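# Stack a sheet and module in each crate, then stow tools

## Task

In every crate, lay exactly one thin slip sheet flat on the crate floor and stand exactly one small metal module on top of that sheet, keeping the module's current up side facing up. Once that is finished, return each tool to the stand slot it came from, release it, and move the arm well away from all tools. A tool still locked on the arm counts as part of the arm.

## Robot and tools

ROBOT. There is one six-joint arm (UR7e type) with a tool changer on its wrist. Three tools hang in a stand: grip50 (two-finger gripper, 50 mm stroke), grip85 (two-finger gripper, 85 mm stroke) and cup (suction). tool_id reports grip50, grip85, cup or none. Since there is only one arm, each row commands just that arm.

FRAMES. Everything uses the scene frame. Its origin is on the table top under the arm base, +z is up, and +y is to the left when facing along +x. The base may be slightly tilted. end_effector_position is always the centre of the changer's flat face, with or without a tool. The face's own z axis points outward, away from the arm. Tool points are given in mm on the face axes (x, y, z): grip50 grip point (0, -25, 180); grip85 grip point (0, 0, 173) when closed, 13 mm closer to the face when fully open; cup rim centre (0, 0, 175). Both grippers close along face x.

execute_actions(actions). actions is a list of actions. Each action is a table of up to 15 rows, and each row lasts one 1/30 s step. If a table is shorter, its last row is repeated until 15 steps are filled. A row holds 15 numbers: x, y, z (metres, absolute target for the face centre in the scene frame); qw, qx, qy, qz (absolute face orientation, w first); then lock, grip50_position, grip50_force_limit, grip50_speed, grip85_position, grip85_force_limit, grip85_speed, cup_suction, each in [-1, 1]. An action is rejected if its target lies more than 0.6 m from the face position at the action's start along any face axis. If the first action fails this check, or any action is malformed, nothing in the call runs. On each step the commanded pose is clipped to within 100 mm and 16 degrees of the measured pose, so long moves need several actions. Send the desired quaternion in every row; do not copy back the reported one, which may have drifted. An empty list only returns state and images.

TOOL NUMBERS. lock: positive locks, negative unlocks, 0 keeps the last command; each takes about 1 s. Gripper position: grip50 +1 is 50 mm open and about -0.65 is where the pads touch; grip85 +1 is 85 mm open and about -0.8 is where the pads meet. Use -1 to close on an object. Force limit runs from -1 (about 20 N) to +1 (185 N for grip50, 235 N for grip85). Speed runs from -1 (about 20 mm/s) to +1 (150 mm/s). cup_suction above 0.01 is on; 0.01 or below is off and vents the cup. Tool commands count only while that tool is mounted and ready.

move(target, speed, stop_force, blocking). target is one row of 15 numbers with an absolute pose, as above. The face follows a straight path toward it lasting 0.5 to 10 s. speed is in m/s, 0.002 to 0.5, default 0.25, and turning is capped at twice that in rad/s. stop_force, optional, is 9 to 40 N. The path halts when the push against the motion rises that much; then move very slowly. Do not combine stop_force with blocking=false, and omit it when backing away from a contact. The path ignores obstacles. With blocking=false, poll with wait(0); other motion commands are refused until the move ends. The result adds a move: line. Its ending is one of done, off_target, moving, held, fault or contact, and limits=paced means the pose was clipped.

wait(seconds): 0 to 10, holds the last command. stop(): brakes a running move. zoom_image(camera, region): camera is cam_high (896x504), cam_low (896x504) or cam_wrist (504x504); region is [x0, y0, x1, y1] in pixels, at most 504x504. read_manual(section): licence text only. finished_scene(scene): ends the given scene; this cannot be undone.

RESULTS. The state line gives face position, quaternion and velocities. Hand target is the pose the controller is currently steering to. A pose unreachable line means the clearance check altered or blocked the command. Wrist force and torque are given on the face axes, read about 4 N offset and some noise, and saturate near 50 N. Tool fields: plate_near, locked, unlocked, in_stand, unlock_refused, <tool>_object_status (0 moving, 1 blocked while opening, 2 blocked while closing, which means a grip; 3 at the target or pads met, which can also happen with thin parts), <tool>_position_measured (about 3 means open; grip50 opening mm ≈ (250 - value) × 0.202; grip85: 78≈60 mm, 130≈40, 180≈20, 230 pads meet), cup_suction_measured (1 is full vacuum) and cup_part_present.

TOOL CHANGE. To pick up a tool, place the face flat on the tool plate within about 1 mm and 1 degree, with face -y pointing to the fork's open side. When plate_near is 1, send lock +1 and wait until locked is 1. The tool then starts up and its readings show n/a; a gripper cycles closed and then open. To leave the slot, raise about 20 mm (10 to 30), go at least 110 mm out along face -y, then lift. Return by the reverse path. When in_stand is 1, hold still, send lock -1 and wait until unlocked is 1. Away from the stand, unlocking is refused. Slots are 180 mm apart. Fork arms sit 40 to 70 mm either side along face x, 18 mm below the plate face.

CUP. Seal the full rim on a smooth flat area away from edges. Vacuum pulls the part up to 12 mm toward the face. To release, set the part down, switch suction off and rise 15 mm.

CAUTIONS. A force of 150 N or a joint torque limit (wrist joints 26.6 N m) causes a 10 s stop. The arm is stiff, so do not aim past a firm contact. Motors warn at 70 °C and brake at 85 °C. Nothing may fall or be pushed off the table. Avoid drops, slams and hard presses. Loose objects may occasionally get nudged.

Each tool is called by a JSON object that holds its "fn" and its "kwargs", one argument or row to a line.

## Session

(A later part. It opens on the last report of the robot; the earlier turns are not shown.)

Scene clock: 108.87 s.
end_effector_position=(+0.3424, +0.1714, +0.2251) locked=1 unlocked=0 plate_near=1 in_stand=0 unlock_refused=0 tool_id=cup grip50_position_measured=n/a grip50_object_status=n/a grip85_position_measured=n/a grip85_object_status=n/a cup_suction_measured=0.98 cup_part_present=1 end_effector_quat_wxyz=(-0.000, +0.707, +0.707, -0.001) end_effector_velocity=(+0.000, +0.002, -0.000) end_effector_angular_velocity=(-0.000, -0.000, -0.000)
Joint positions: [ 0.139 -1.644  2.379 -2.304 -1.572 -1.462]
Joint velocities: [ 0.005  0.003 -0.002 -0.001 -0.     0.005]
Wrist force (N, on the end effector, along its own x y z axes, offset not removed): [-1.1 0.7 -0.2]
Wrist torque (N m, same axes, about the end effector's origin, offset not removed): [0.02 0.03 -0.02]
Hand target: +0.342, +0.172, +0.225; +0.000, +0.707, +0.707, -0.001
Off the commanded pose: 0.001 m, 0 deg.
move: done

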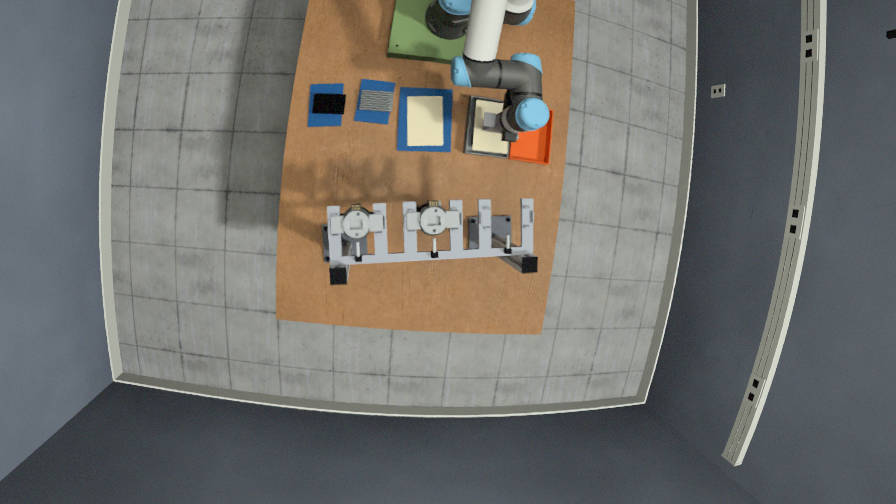

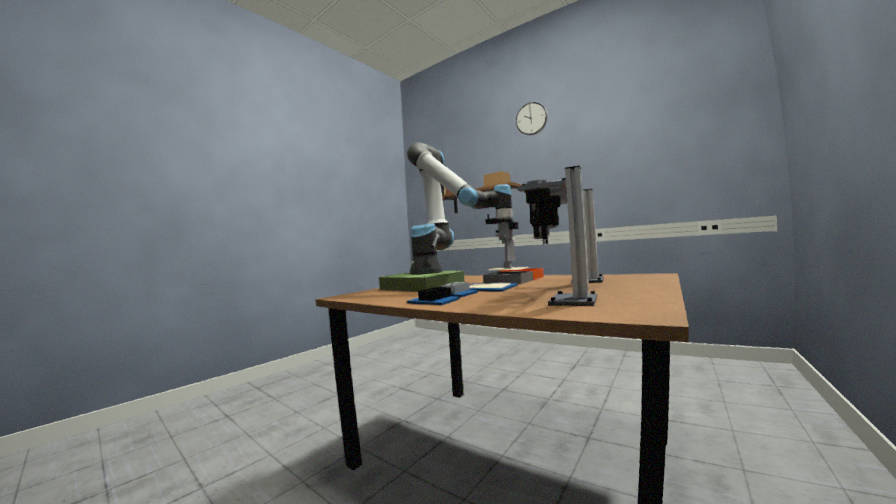

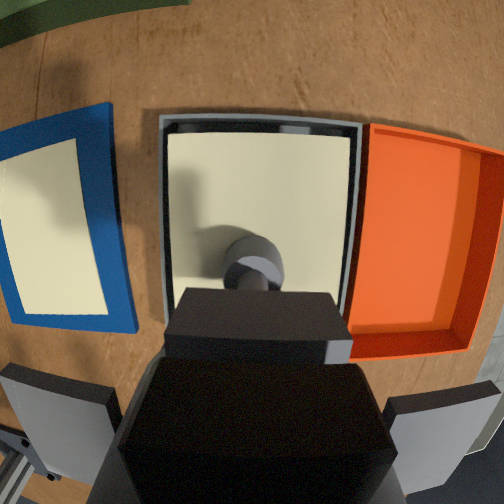

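{"fn": "move", "kwargs": {
  "target": [0.343,0.173,0.17,0,0.712,0.702,0,0,1,0,0,1,0,0,1],
  "speed": 0.025,
  "stop_force": 10
}}

{"fn": "execute_actions", "kwargs": {
  "actions": [
    [[0.343,0.173,0.171,0,0.712,0.702,0,0,1,0,0,1,0,0,0]],
    [[0.343,0.173,0.19,0,0.712,0.702,0,0,1,0,0,1,0,0,0]],
    [[0.343,0.173,0.25,0,0.712,0.702,0,0,1,0,0,1,0,0,0]],
    [[0.343,0.08,0.25,0,0.69,0.72,0,0,1,0,0,1,0,0,0]],
    [[0.345,-0.025,0.21,0,0.673,0.74,0,0,1,0,0,1,0,0,0]],
    [[0.345,-0.025,0.2,0,0.673,0.74,0,0,1,0,0,1,0,0,0]]
  ]
}}

{"fn": "move", "kwargs": {
  "target": [0.345,-0.025,0.18,0,0.673,0.74,0,0,1,0,0,1,0,0,1],
  "speed": 0.015
}}

{"fn": "move", "kwargs": {
  "target": [0.345,-0.025,0.24,0,0.707,0.707,0,0,1,0,0,1,0,0,1],
  "speed": 0.1
}}

{"fn": "move", "kwargs": {
  "target": [0.343,0.313,0.225,0,0.707,0.707,0,0,1,0,0,1,0,0,1],
  "speed": 0.2
}}

Scene clock: 116.03 s.
end_effector_position=(+0.3430, +0.1730, +0.1703) locked=1 unlocked=0 plate_near=1 in_stand=0 unlock_refused=0 tool_id=cup grip50_position_measured=n/a grip50_object_status=n/a grip85_position_measured=n/a grip85_object_status=n/a cup_suction_measured=0.98 cup_part_present=1 end_effector_quat_wxyz=(-0.000, +0.712, +0.702, -0.000) end_effector_velocity=(+0.000, +0.000, -0.002) end_effector_angular_velocity=(+0.000, -0.000, -0.002)
Joint positions: [ 0.143 -1.498  2.443 -2.516 -1.571 -1.444]
Joint velocities: [-0.     0.005  0.002 -0.007  0.     0.001]
Wrist force (N, on the end effector, along its own x y z axes, offset not removed): [-0.1 2.8 -2.8]
Wrist torque (N m, same axes, about the end effector's origin, offset not removed): [0.47 -0.10 -0.01]
Hand target: +0.343, +0.173, +0.170; -0.000, +0.712, +0.702, -0.000
Off the commanded pose: 0.000 m, 0 deg.
move: done

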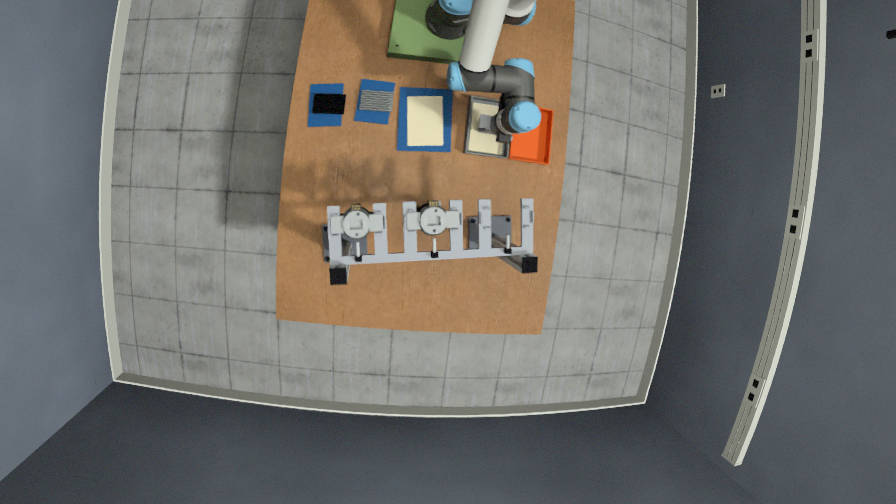

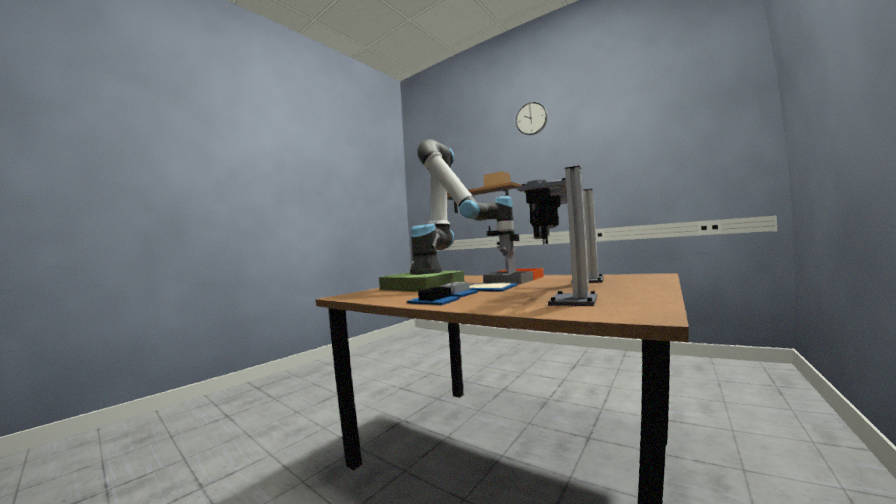

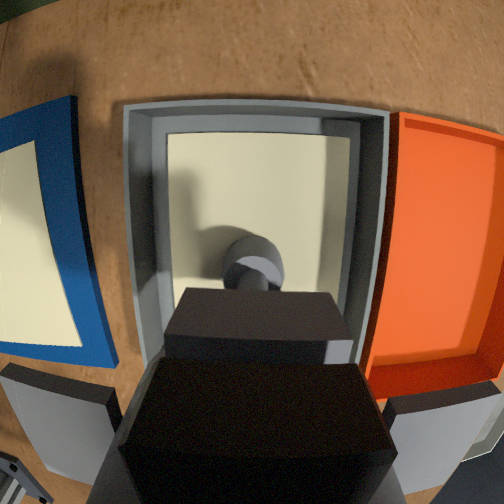

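Scene clock: 119.03 s.
end_effector_position=(+0.3450, -0.0250, +0.2001) locked=1 unlocked=0 plate_near=1 in_stand=0 unlock_refused=0 tool_id=cup grip50_position_measured=n/a grip50_object_status=n/a grip85_position_measured=n/a grip85_object_status=n/a cup_suction_measured=0.00 cup_part_present=0 end_effector_quat_wxyz=(-0.000, +0.673, +0.740, +0.000) end_effector_velocity=(+0.000, -0.000, -0.001) end_effector_angular_velocity=(-0.001, -0.000, +0.002)
Joint positions: [-0.437 -1.685  2.504 -2.389 -1.571 -2.133]
Joint velocities: [ 0.     0.003  0.001 -0.005 -0.    -0.001]
Wrist force (N, on the end effector, along its own x y z axes, offset not removed): [0.4 1.2 -1.7]
Wrist torque (N m, same axes, about the end effector's origin, offset not removed): [-0.04 -0.16 0.10]
Hand target: +0.345, -0.025, +0.200; +0.000, +0.673, +0.740, +0.000
Off the commanded pose: 0.000 m, 0 deg.

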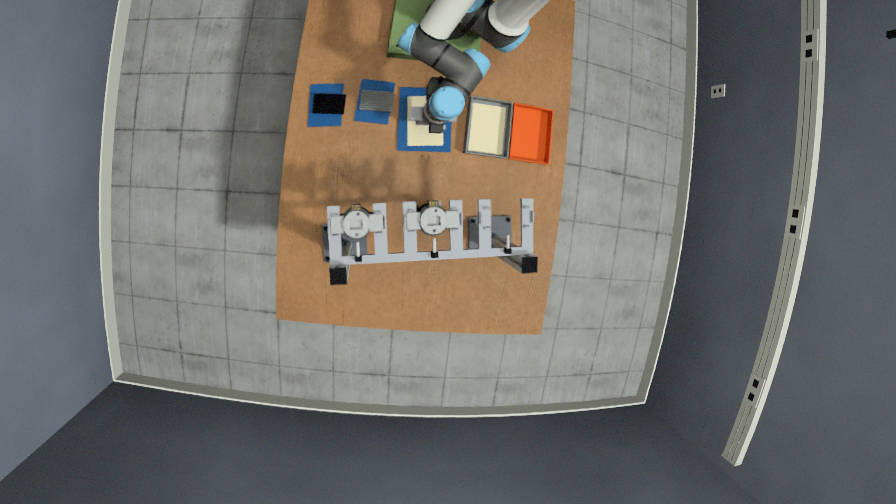

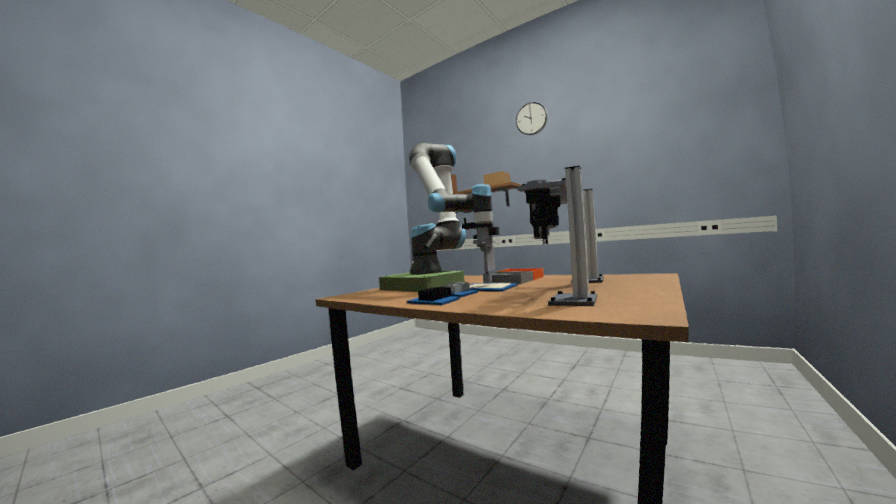

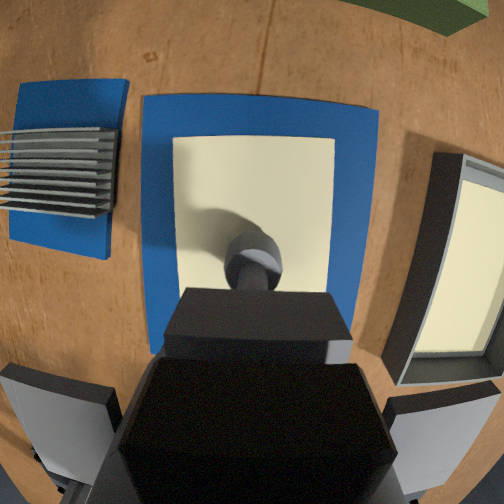

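Scene clock: 120.63 s.
end_effector_position=(+0.3450, -0.0250, +0.1802) locked=1 unlocked=0 plate_near=1 in_stand=0 unlock_refused=0 tool_id=cup grip50_position_measured=n/a grip50_object_status=n/a grip85_position_measured=n/a grip85_object_status=n/a cup_suction_measured=0.98 cup_part_present=1 end_effector_quat_wxyz=(-0.000, +0.673, +0.740, +0.000) end_effector_velocity=(+0.000, -0.001, -0.002) end_effector_angular_velocity=(-0.001, -0.000, -0.001)
Joint positions: [-0.437 -1.624  2.529 -2.476 -1.571 -2.133]
Joint velocities: [-0.002  0.005  0.002 -0.008 -0.    -0.   ]
Wrist force (N, on the end effector, along its own x y z axes, offset not removed): [1.1 3.0 -1.9]
Wrist torque (N m, same axes, about the end effector's origin, offset not removed): [0.33 -0.06 0.09]
Hand target: +0.345, -0.025, +0.180; -0.000, +0.673, +0.740, -0.000
Off the commanded pose: 0.000 m, 0 deg.
move: done

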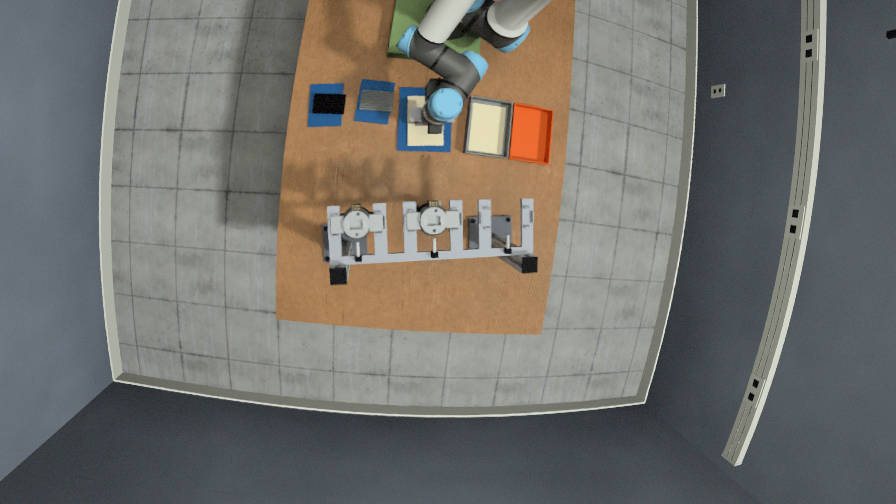

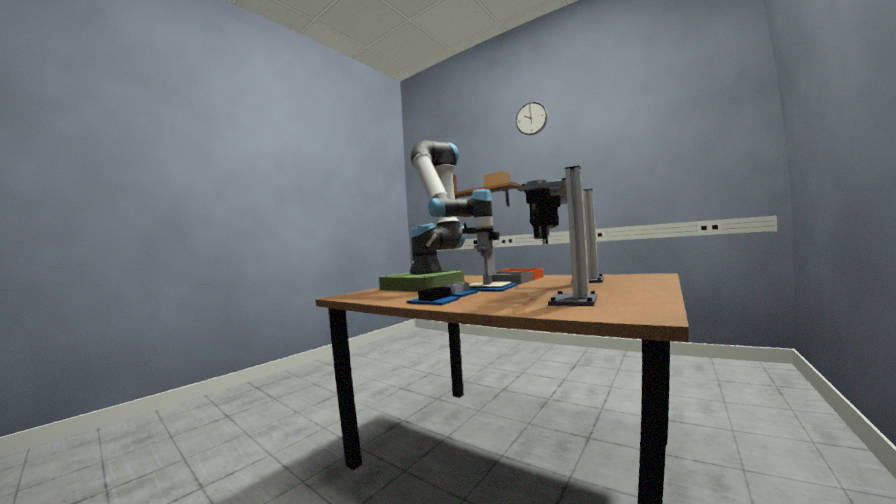

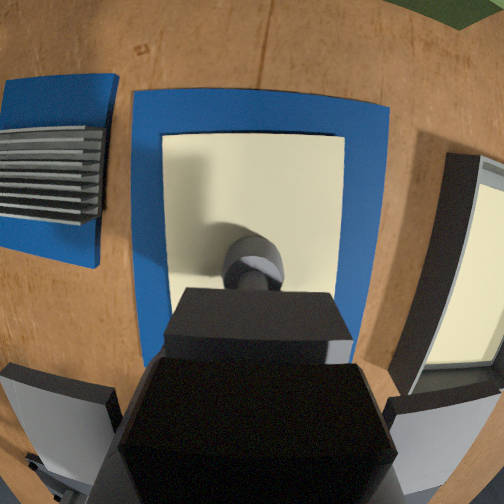

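Scene clock: 121.70 s.
end_effector_position=(+0.3451, -0.0250, +0.2398) locked=1 unlocked=0 plate_near=1 in_stand=0 unlock_refused=0 tool_id=cup grip50_position_measured=n/a grip50_object_status=n/a grip85_position_measured=n/a grip85_object_status=n/a cup_suction_measured=0.98 cup_part_present=1 end_effector_quat_wxyz=(+0.000, +0.707, +0.707, +0.000) end_effector_velocity=(-0.000, +0.000, +0.002) end_effector_angular_velocity=(+0.000, +0.000, -0.002)
Joint positions: [-0.437 -1.786  2.444 -2.228 -1.571 -2.039]
Joint velocities: [ 0.    -0.004 -0.002  0.007  0.     0.003]
Wrist force (N, on the end effector, along its own x y z axes, offset not removed): [-2.6 1.3 -1.0]
Wrist torque (N m, same axes, about the end effector's origin, offset not removed): [0.00 0.29 0.04]
Hand target: +0.345, -0.025, +0.240; +0.000, +0.707, +0.707, +0.000
Off the commanded pose: 0.000 m, 0 deg.
move: done

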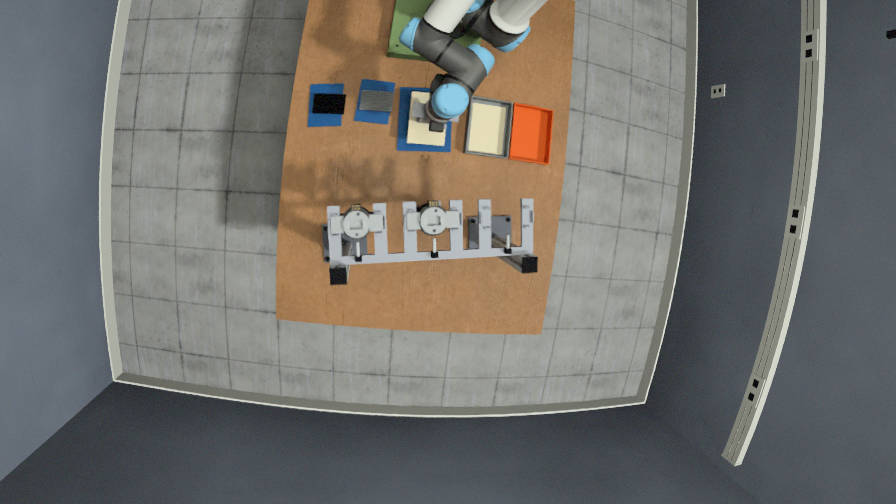

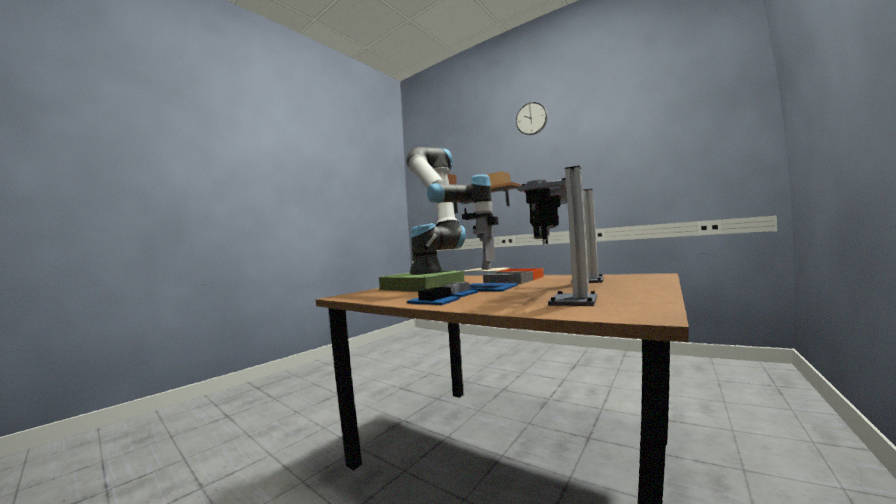

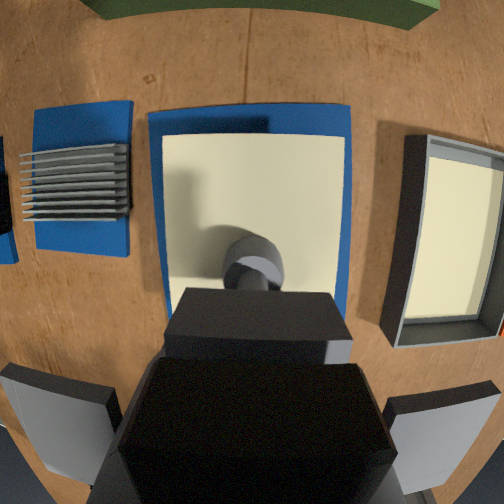

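Scene clock: 123.93 s.
end_effector_position=(+0.3422, +0.3121, +0.2251) locked=1 unlocked=0 plate_near=1 in_stand=0 unlock_refused=0 tool_id=cup grip50_position_measured=n/a grip50_object_status=n/a grip85_position_measured=n/a grip85_object_status=n/a cup_suction_measured=0.98 cup_part_present=1 end_effector_quat_wxyz=(+0.000, +0.707, +0.707, -0.001) end_effector_velocity=(+0.001, +0.002, -0.000) end_effector_angular_velocity=(-0.000, +0.001, -0.002)
Joint positions: [ 0.478 -1.449  2.177 -2.296 -1.572 -1.123]
Joint velocities: [ 0.003  0.004 -0.004  0.001 -0.     0.005]
Wrist force (N, on the end effector, along its own x y z axes, offset not removed): [-1.3 -0.2 -8.1]
Wrist torque (N m, same axes, about the end effector's origin, offset not removed): [-0.07 -0.13 0.15]
Hand target: +0.342, +0.312, +0.225; +0.000, +0.707, +0.707, -0.001
Off the commanded pose: 0.001 m, 0 deg.
move: done

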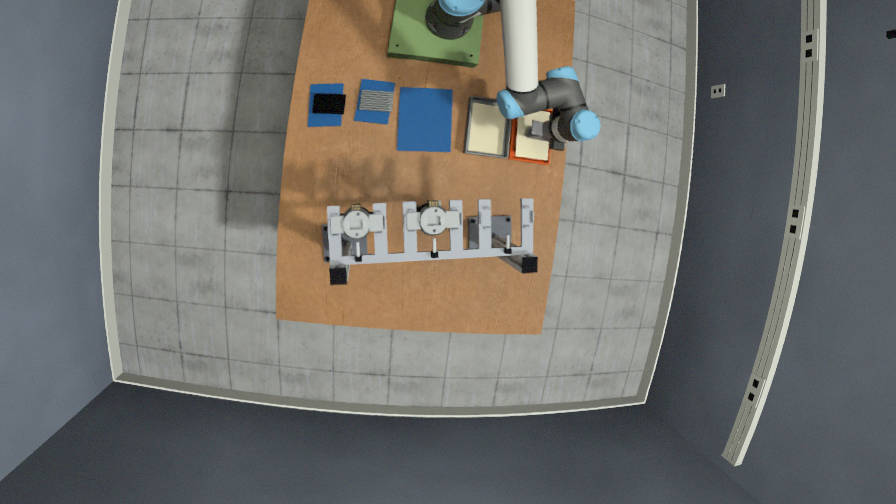

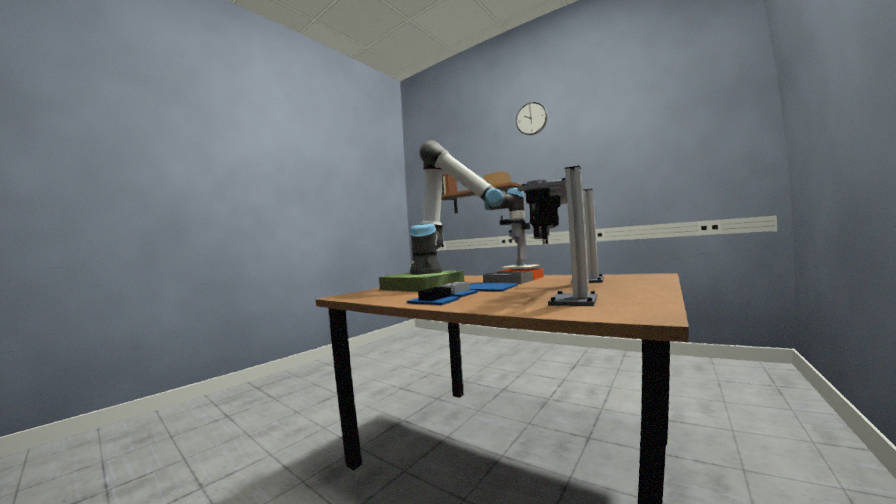

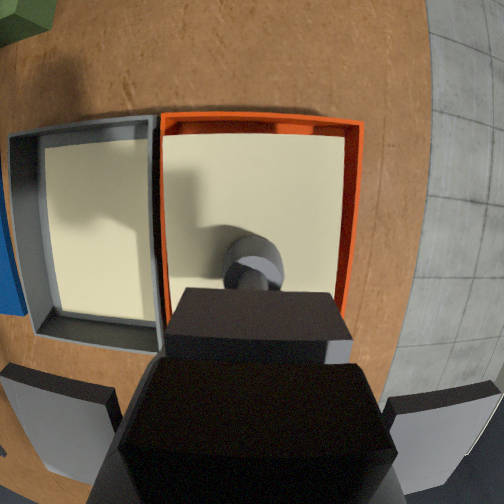

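{"fn": "move", "kwargs": {
  "target": [0.34,0.315,0.17,0,0.72,0.694,0,0,1,0,0,1,0,0,1],
  "speed": 0.025,
  "stop_force": 10
}}

{"fn": "execute_actions", "kwargs": {
  "actions": [
    [[0.34,0.315,0.171,0,0.72,0.694,0,0,1,0,0,1,0,0,0]],
    [[0.34,0.315,0.19,0,0.72,0.694,0,0,1,0,0,1,0,0,0]],
    [[0.34,0.315,0.25,0,0.72,0.694,0,0,1,0,0,1,0,0,0]],
    [[0.4,0.23,0.32,0,0.66,0.751,0,0,1,0,0,1,0,0,0]],
    [[0.46,0.142,0.38,0,0.66,0.751,0,0,1,0,0,1,0,0,0]],
    [[0.46,0.142,0.38,0,0.66,0.751,0,0,1,0,0,1,0,0,0]],
    [[0.53,0.1513,0.38,0,0.66,0.751,0,0,1,0,0,1,0,0,0]],
    [[0.5962,0.16,0.38,0,0.66,0.751,0,0,1,0,0,1,0,0,0]],
    [[0.5962,0.16,0.38,0,0.66,0.751,0,0,1,0,0,1,0,0,0]],
    [[0.5962,0.16,0.37,0,0.66,0.751,0,0,1,0,0,1,0,0,0]],
    [[0.5962,0.16,0.363,0,0.66,0.751,0,0,1,0,0,1,0,0,0]],
    [[0.5962,0.16,0.3606,0,0.66,0.751,0,0,1,0,0,1,0,0,0]],
    [[0.5962,0.16,0.3606,0,0.66,0.751,0,-1,1,0,0,1,0,0,0]],
    [[0.5962,0.16,0.3606,0,0.66,0.751,0,-1,1,0,0,1,0,0,0]],
    [[0.5962,0.16,0.3606,0,0.66,0.751,0,-1,1,0,0,1,0,0,0]],
    [[0.5962,0.16,0.385,0,0.66,0.751,0,0,1,0,0,1,0,0,0]]
  ]
}}

Scene clock: 130.80 s.
end_effector_position=(+0.3400, +0.3150, +0.1702) locked=1 unlocked=0 plate_near=1 in_stand=0 unlock_refused=0 tool_id=cup grip50_position_measured=n/a grip50_object_status=n/a grip85_position_measured=n/a grip85_object_status=n/a cup_suction_measured=0.98 cup_part_present=1 end_effector_quat_wxyz=(+0.000, +0.720, +0.694, -0.000) end_effector_velocity=(-0.000, +0.000, -0.002) end_effector_angular_velocity=(-0.000, +0.000, +0.001)
Joint positions: [ 0.486 -1.332  2.232 -2.47  -1.571 -1.079]
Joint velocities: [ 0.001  0.005  0.001 -0.006 -0.     0.   ]
Wrist force (N, on the end effector, along its own x y z axes, offset not removed): [-1.7 1.1 -2.7]
Wrist torque (N m, same axes, about the end effector's origin, offset not removed): [-0.01 0.06 0.04]
Hand target: +0.340, +0.315, +0.170; +0.000, +0.720, +0.694, -0.000
Off the commanded pose: 0.000 m, 0 deg.
move: done

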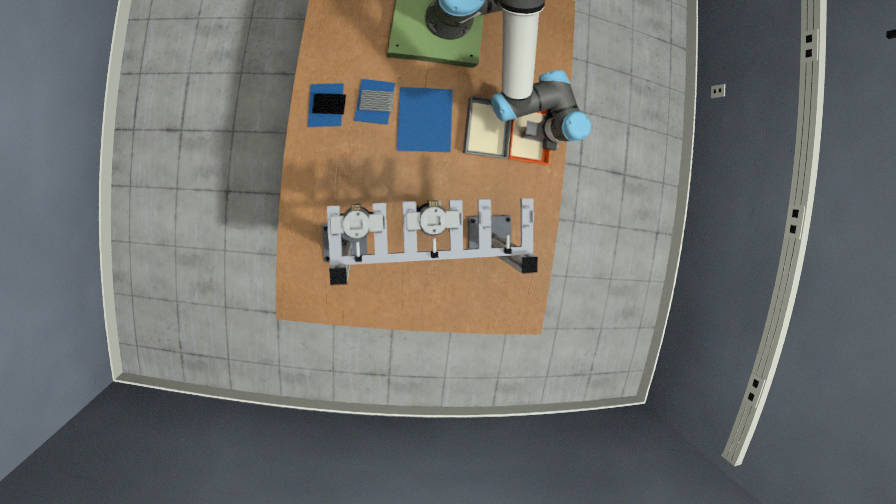

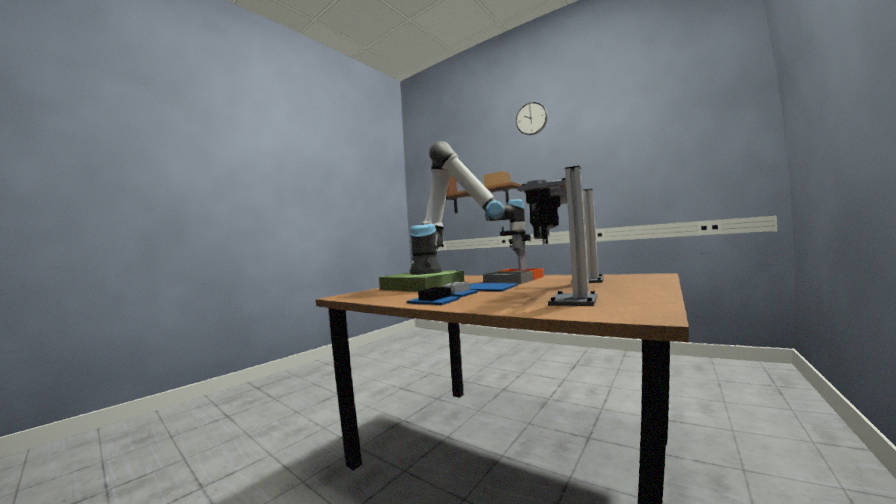

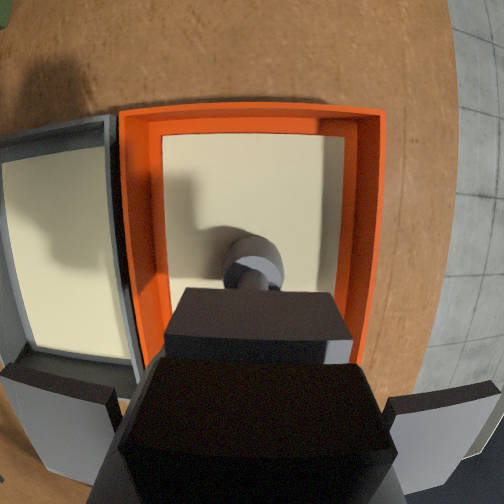

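Scene clock: 138.80 s.
end_effector_position=(+0.5962, +0.1600, +0.3848) locked=0 unlocked=1 plate_near=0 in_stand=0 unlock_refused=0 tool_id=none grip50_position_measured=n/a grip50_object_status=n/a grip85_position_measured=n/a grip85_object_status=n/a cup_suction_measured=n/a cup_part_present=n/a end_effector_quat_wxyz=(+0.000, +0.660, +0.751, +0.000) end_effector_velocity=(+0.000, -0.000, +0.002) end_effector_angular_velocity=(+0.000, +0.001, -0.000)
Joint positions: [ 0.075 -1.282  1.506 -1.794 -1.571 -1.655]
Joint velocities: [-0.    -0.001 -0.005  0.006  0.    -0.   ]
Wrist force (N, on the end effector, along its own x y z axes, offset not removed): [-0.4 0.2 2.5]
Wrist torque (N m, same axes, about the end effector's origin, offset not removed): [0.16 0.18 -0.04]
Hand target: +0.596, +0.160, +0.385; +0.000, +0.660, +0.751, +0.000
Off the commanded pose: 0.000 m, 0 deg.

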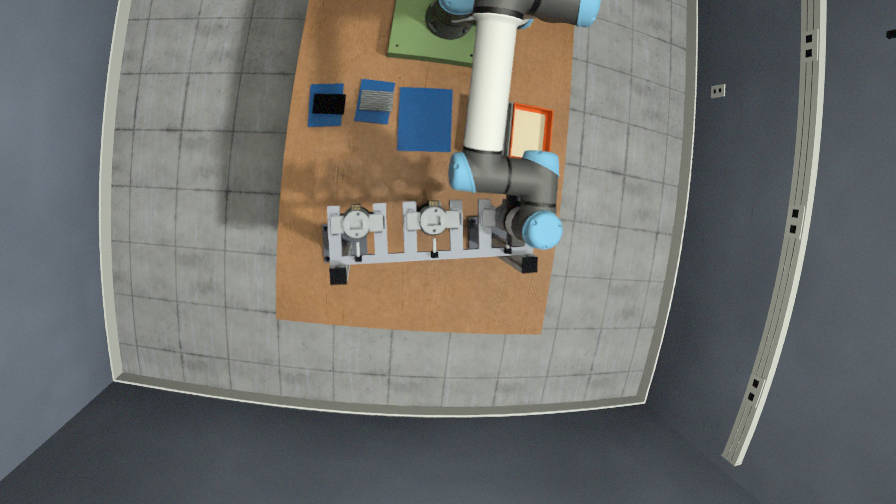

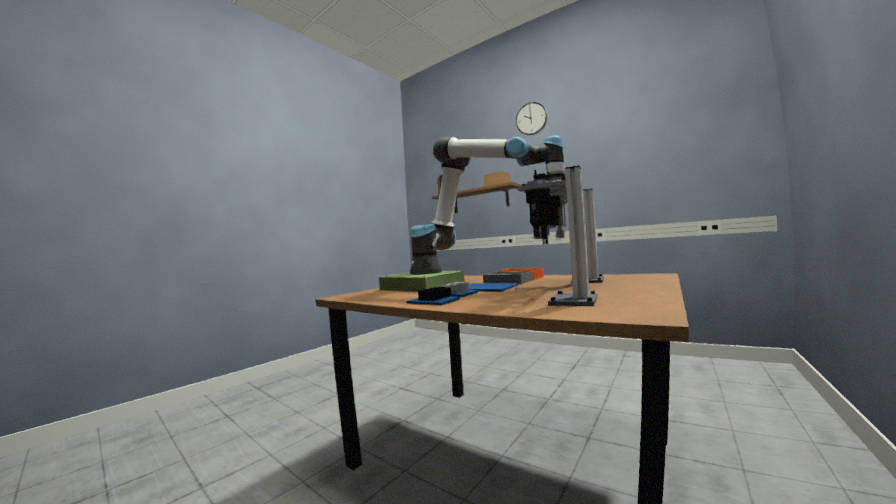

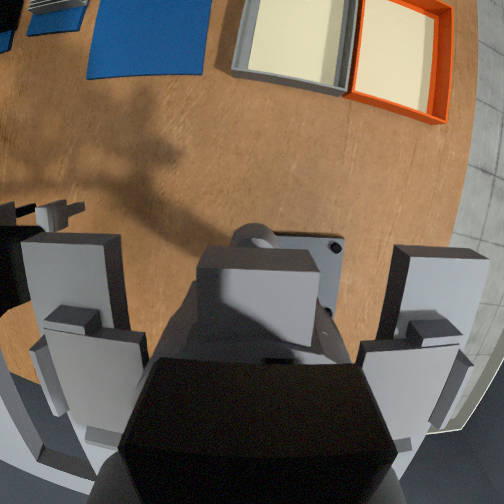

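{"fn": "move", "kwargs": {
  "target": [0.644,-0.1968,0.385,0,0.66,0.751,0,0,1,0,0,1,0,0,0]
}}

{"fn": "execute_actions", "kwargs": {
  "actions": [
    [[0.644,-0.1968,0.372,0,0.66,0.751,0,0,1,0,0,1,0,0,0]],
    [[0.644,-0.1968,0.364,0,0.66,0.751,0,0,1,0,0,1,0,0,0]],
    [[0.644,-0.1968,0.3606,0,0.66,0.751,0,0,1,0,0,1,0,0,0]],
    [[0.644,-0.1968,0.3606,0,0.66,0.751,0,1,1,0,0,1,0,0,0]],
    [[0.644,-0.1968,0.3606,0,0.66,0.751,0,1,1,0,0,1,0,0,0]],
    [[0.644,-0.1968,0.3606,0,0.66,0.751,0,1,1,0,0,1,0,0,0]],
    [[0.644,-0.1968,0.38,0,0.66,0.751,0,0,1,0,0,1,0,0,0]],
    [[0.57,-0.2065,0.38,0,0.66,0.751,0,0,1,0,0,1,0,0,0]],
    [[0.49,-0.2167,0.38,0,0.66,0.751,0,0,1,0,0,1,0,0,0]]
  ]
}}

{"fn": "move", "kwargs": {
  "target": [0.32,-0.332,0.25,0,1,0,0,0,1,0,0,1,0,0,0],
  "speed": 0.35
}}

Scene clock: 144.17 s.
end_effector_position=(+0.6447, -0.1962, +0.3850) locked=0 unlocked=1 plate_near=0 in_stand=0 unlock_refused=0 tool_id=none grip50_position_measured=n/a grip50_object_status=n/a grip85_position_measured=n/a grip85_object_status=n/a cup_suction_measured=n/a cup_part_present=n/a end_effector_quat_wxyz=(+0.000, +0.660, +0.751, +0.001) end_effector_velocity=(+0.001, -0.001, -0.000) end_effector_angular_velocity=(+0.001, +0.002, +0.002)
Joint positions: [-0.464 -1.148  1.319 -1.743 -1.57  -2.194]
Joint velocities: [-0.     0.003 -0.004  0.003  0.    -0.002]
Wrist force (N, on the end effector, along its own x y z axes, offset not removed): [-0.8 3.2 -2.2]
Wrist torque (N m, same axes, about the end effector's origin, offset not removed): [0.07 0.08 0.08]
Hand target: +0.645, -0.196, +0.385; +0.000, +0.660, +0.751, +0.001
Off the commanded pose: 0.001 m, 0 deg.
move: done

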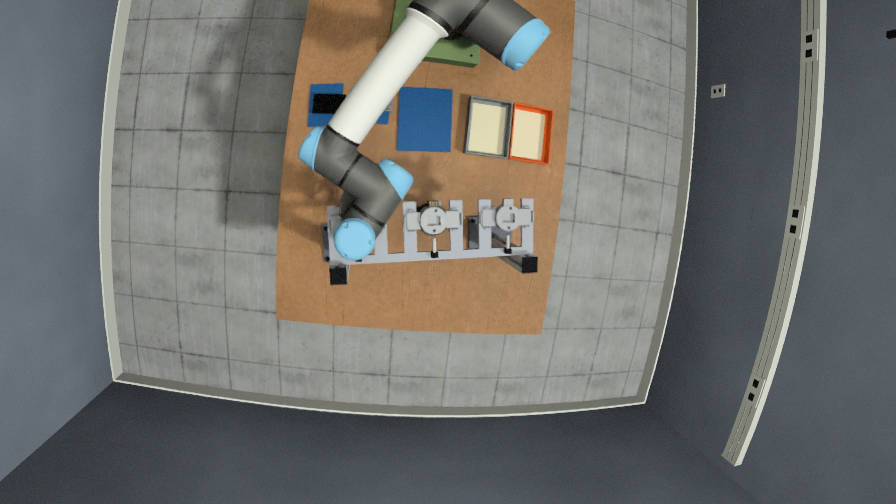

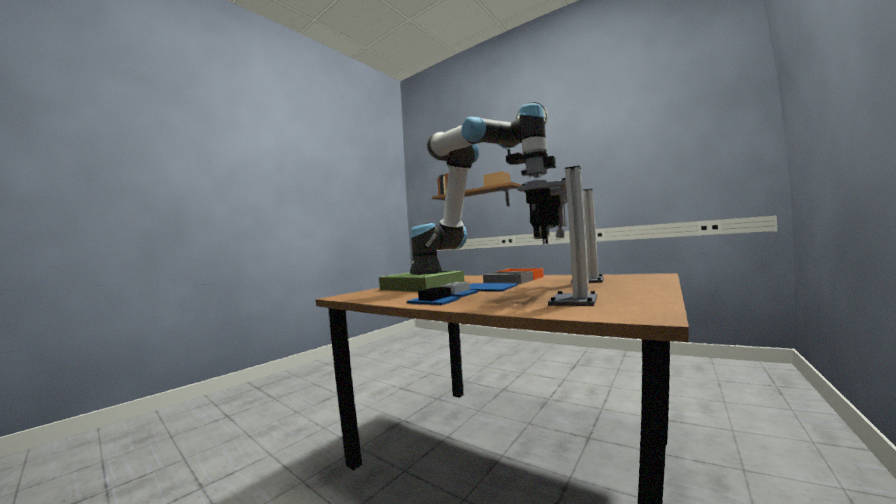

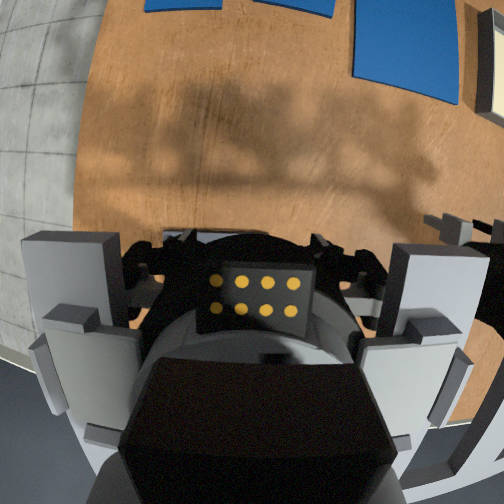

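Scene clock: 157.80 s.
end_effector_position=(+0.6318, -0.2009, +0.3824) locked=1 unlocked=0 plate_near=1 in_stand=0 unlock_refused=0 tool_id=grip85 grip50_position_measured=n/a grip50_object_status=n/a grip85_position_measured=3 grip85_object_status=3 cup_suction_measured=n/a cup_part_present=n/a end_effector_quat_wxyz=(+0.001, +0.660, +0.752, +0.002) end_effector_velocity=(-0.000, +0.000, -0.000) end_effector_angular_velocity=(+0.001, +0.001, -0.001)
Joint positions: [-0.481 -1.174  1.364 -1.763 -1.567 -2.212]
Joint velocities: [0.    0.    0.    0.001 0.    0.001]
Wrist force (N, on the end effector, along its own x y z axes, offset not removed): [24.8 2.4 0.9]
Wrist torque (N m, same axes, about the end effector's origin, offset not removed): [0.07 1.19 -0.03]
Hand target: +0.632, -0.201, +0.383; +0.001, +0.660, +0.751, +0.002
Off the commanded pose: 0.062 m, 0 deg.
FORCE FAULT: contact force on the arm reached its limit, and the arm stopped for 10 seconds. The contact can be on any part of the arm, not only on its tool. That time counts as 19 of the actions that you can send in this scene. The arm's remaining commands of this call were not run. The arm holds still and accepts commands again. Move the arm away from the contact; if what it grips holds it there, let go first. Pushing or pulling that hard again can fault the arm again.

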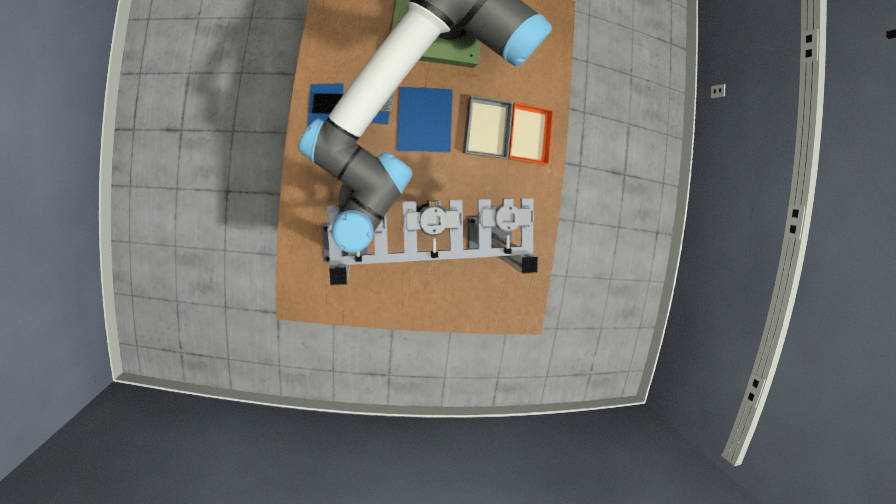

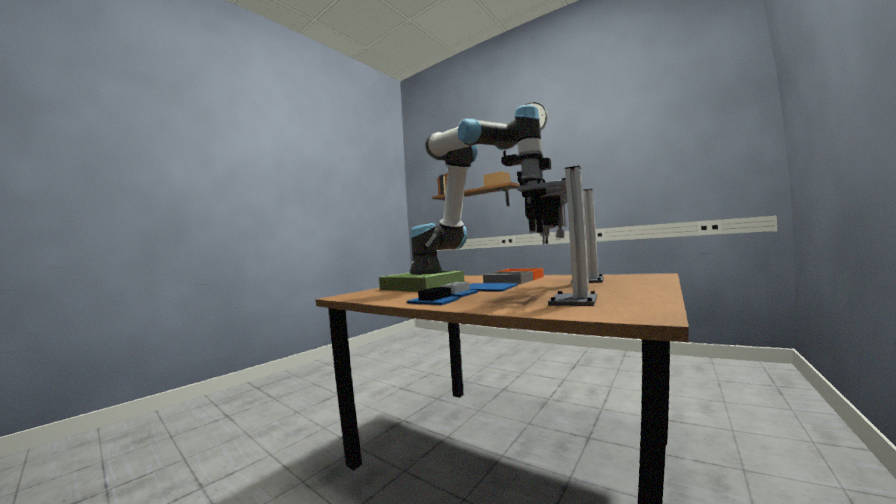

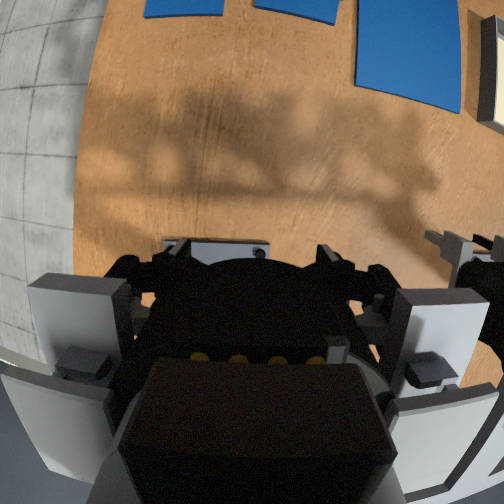

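not run: a fault stop came before this call.


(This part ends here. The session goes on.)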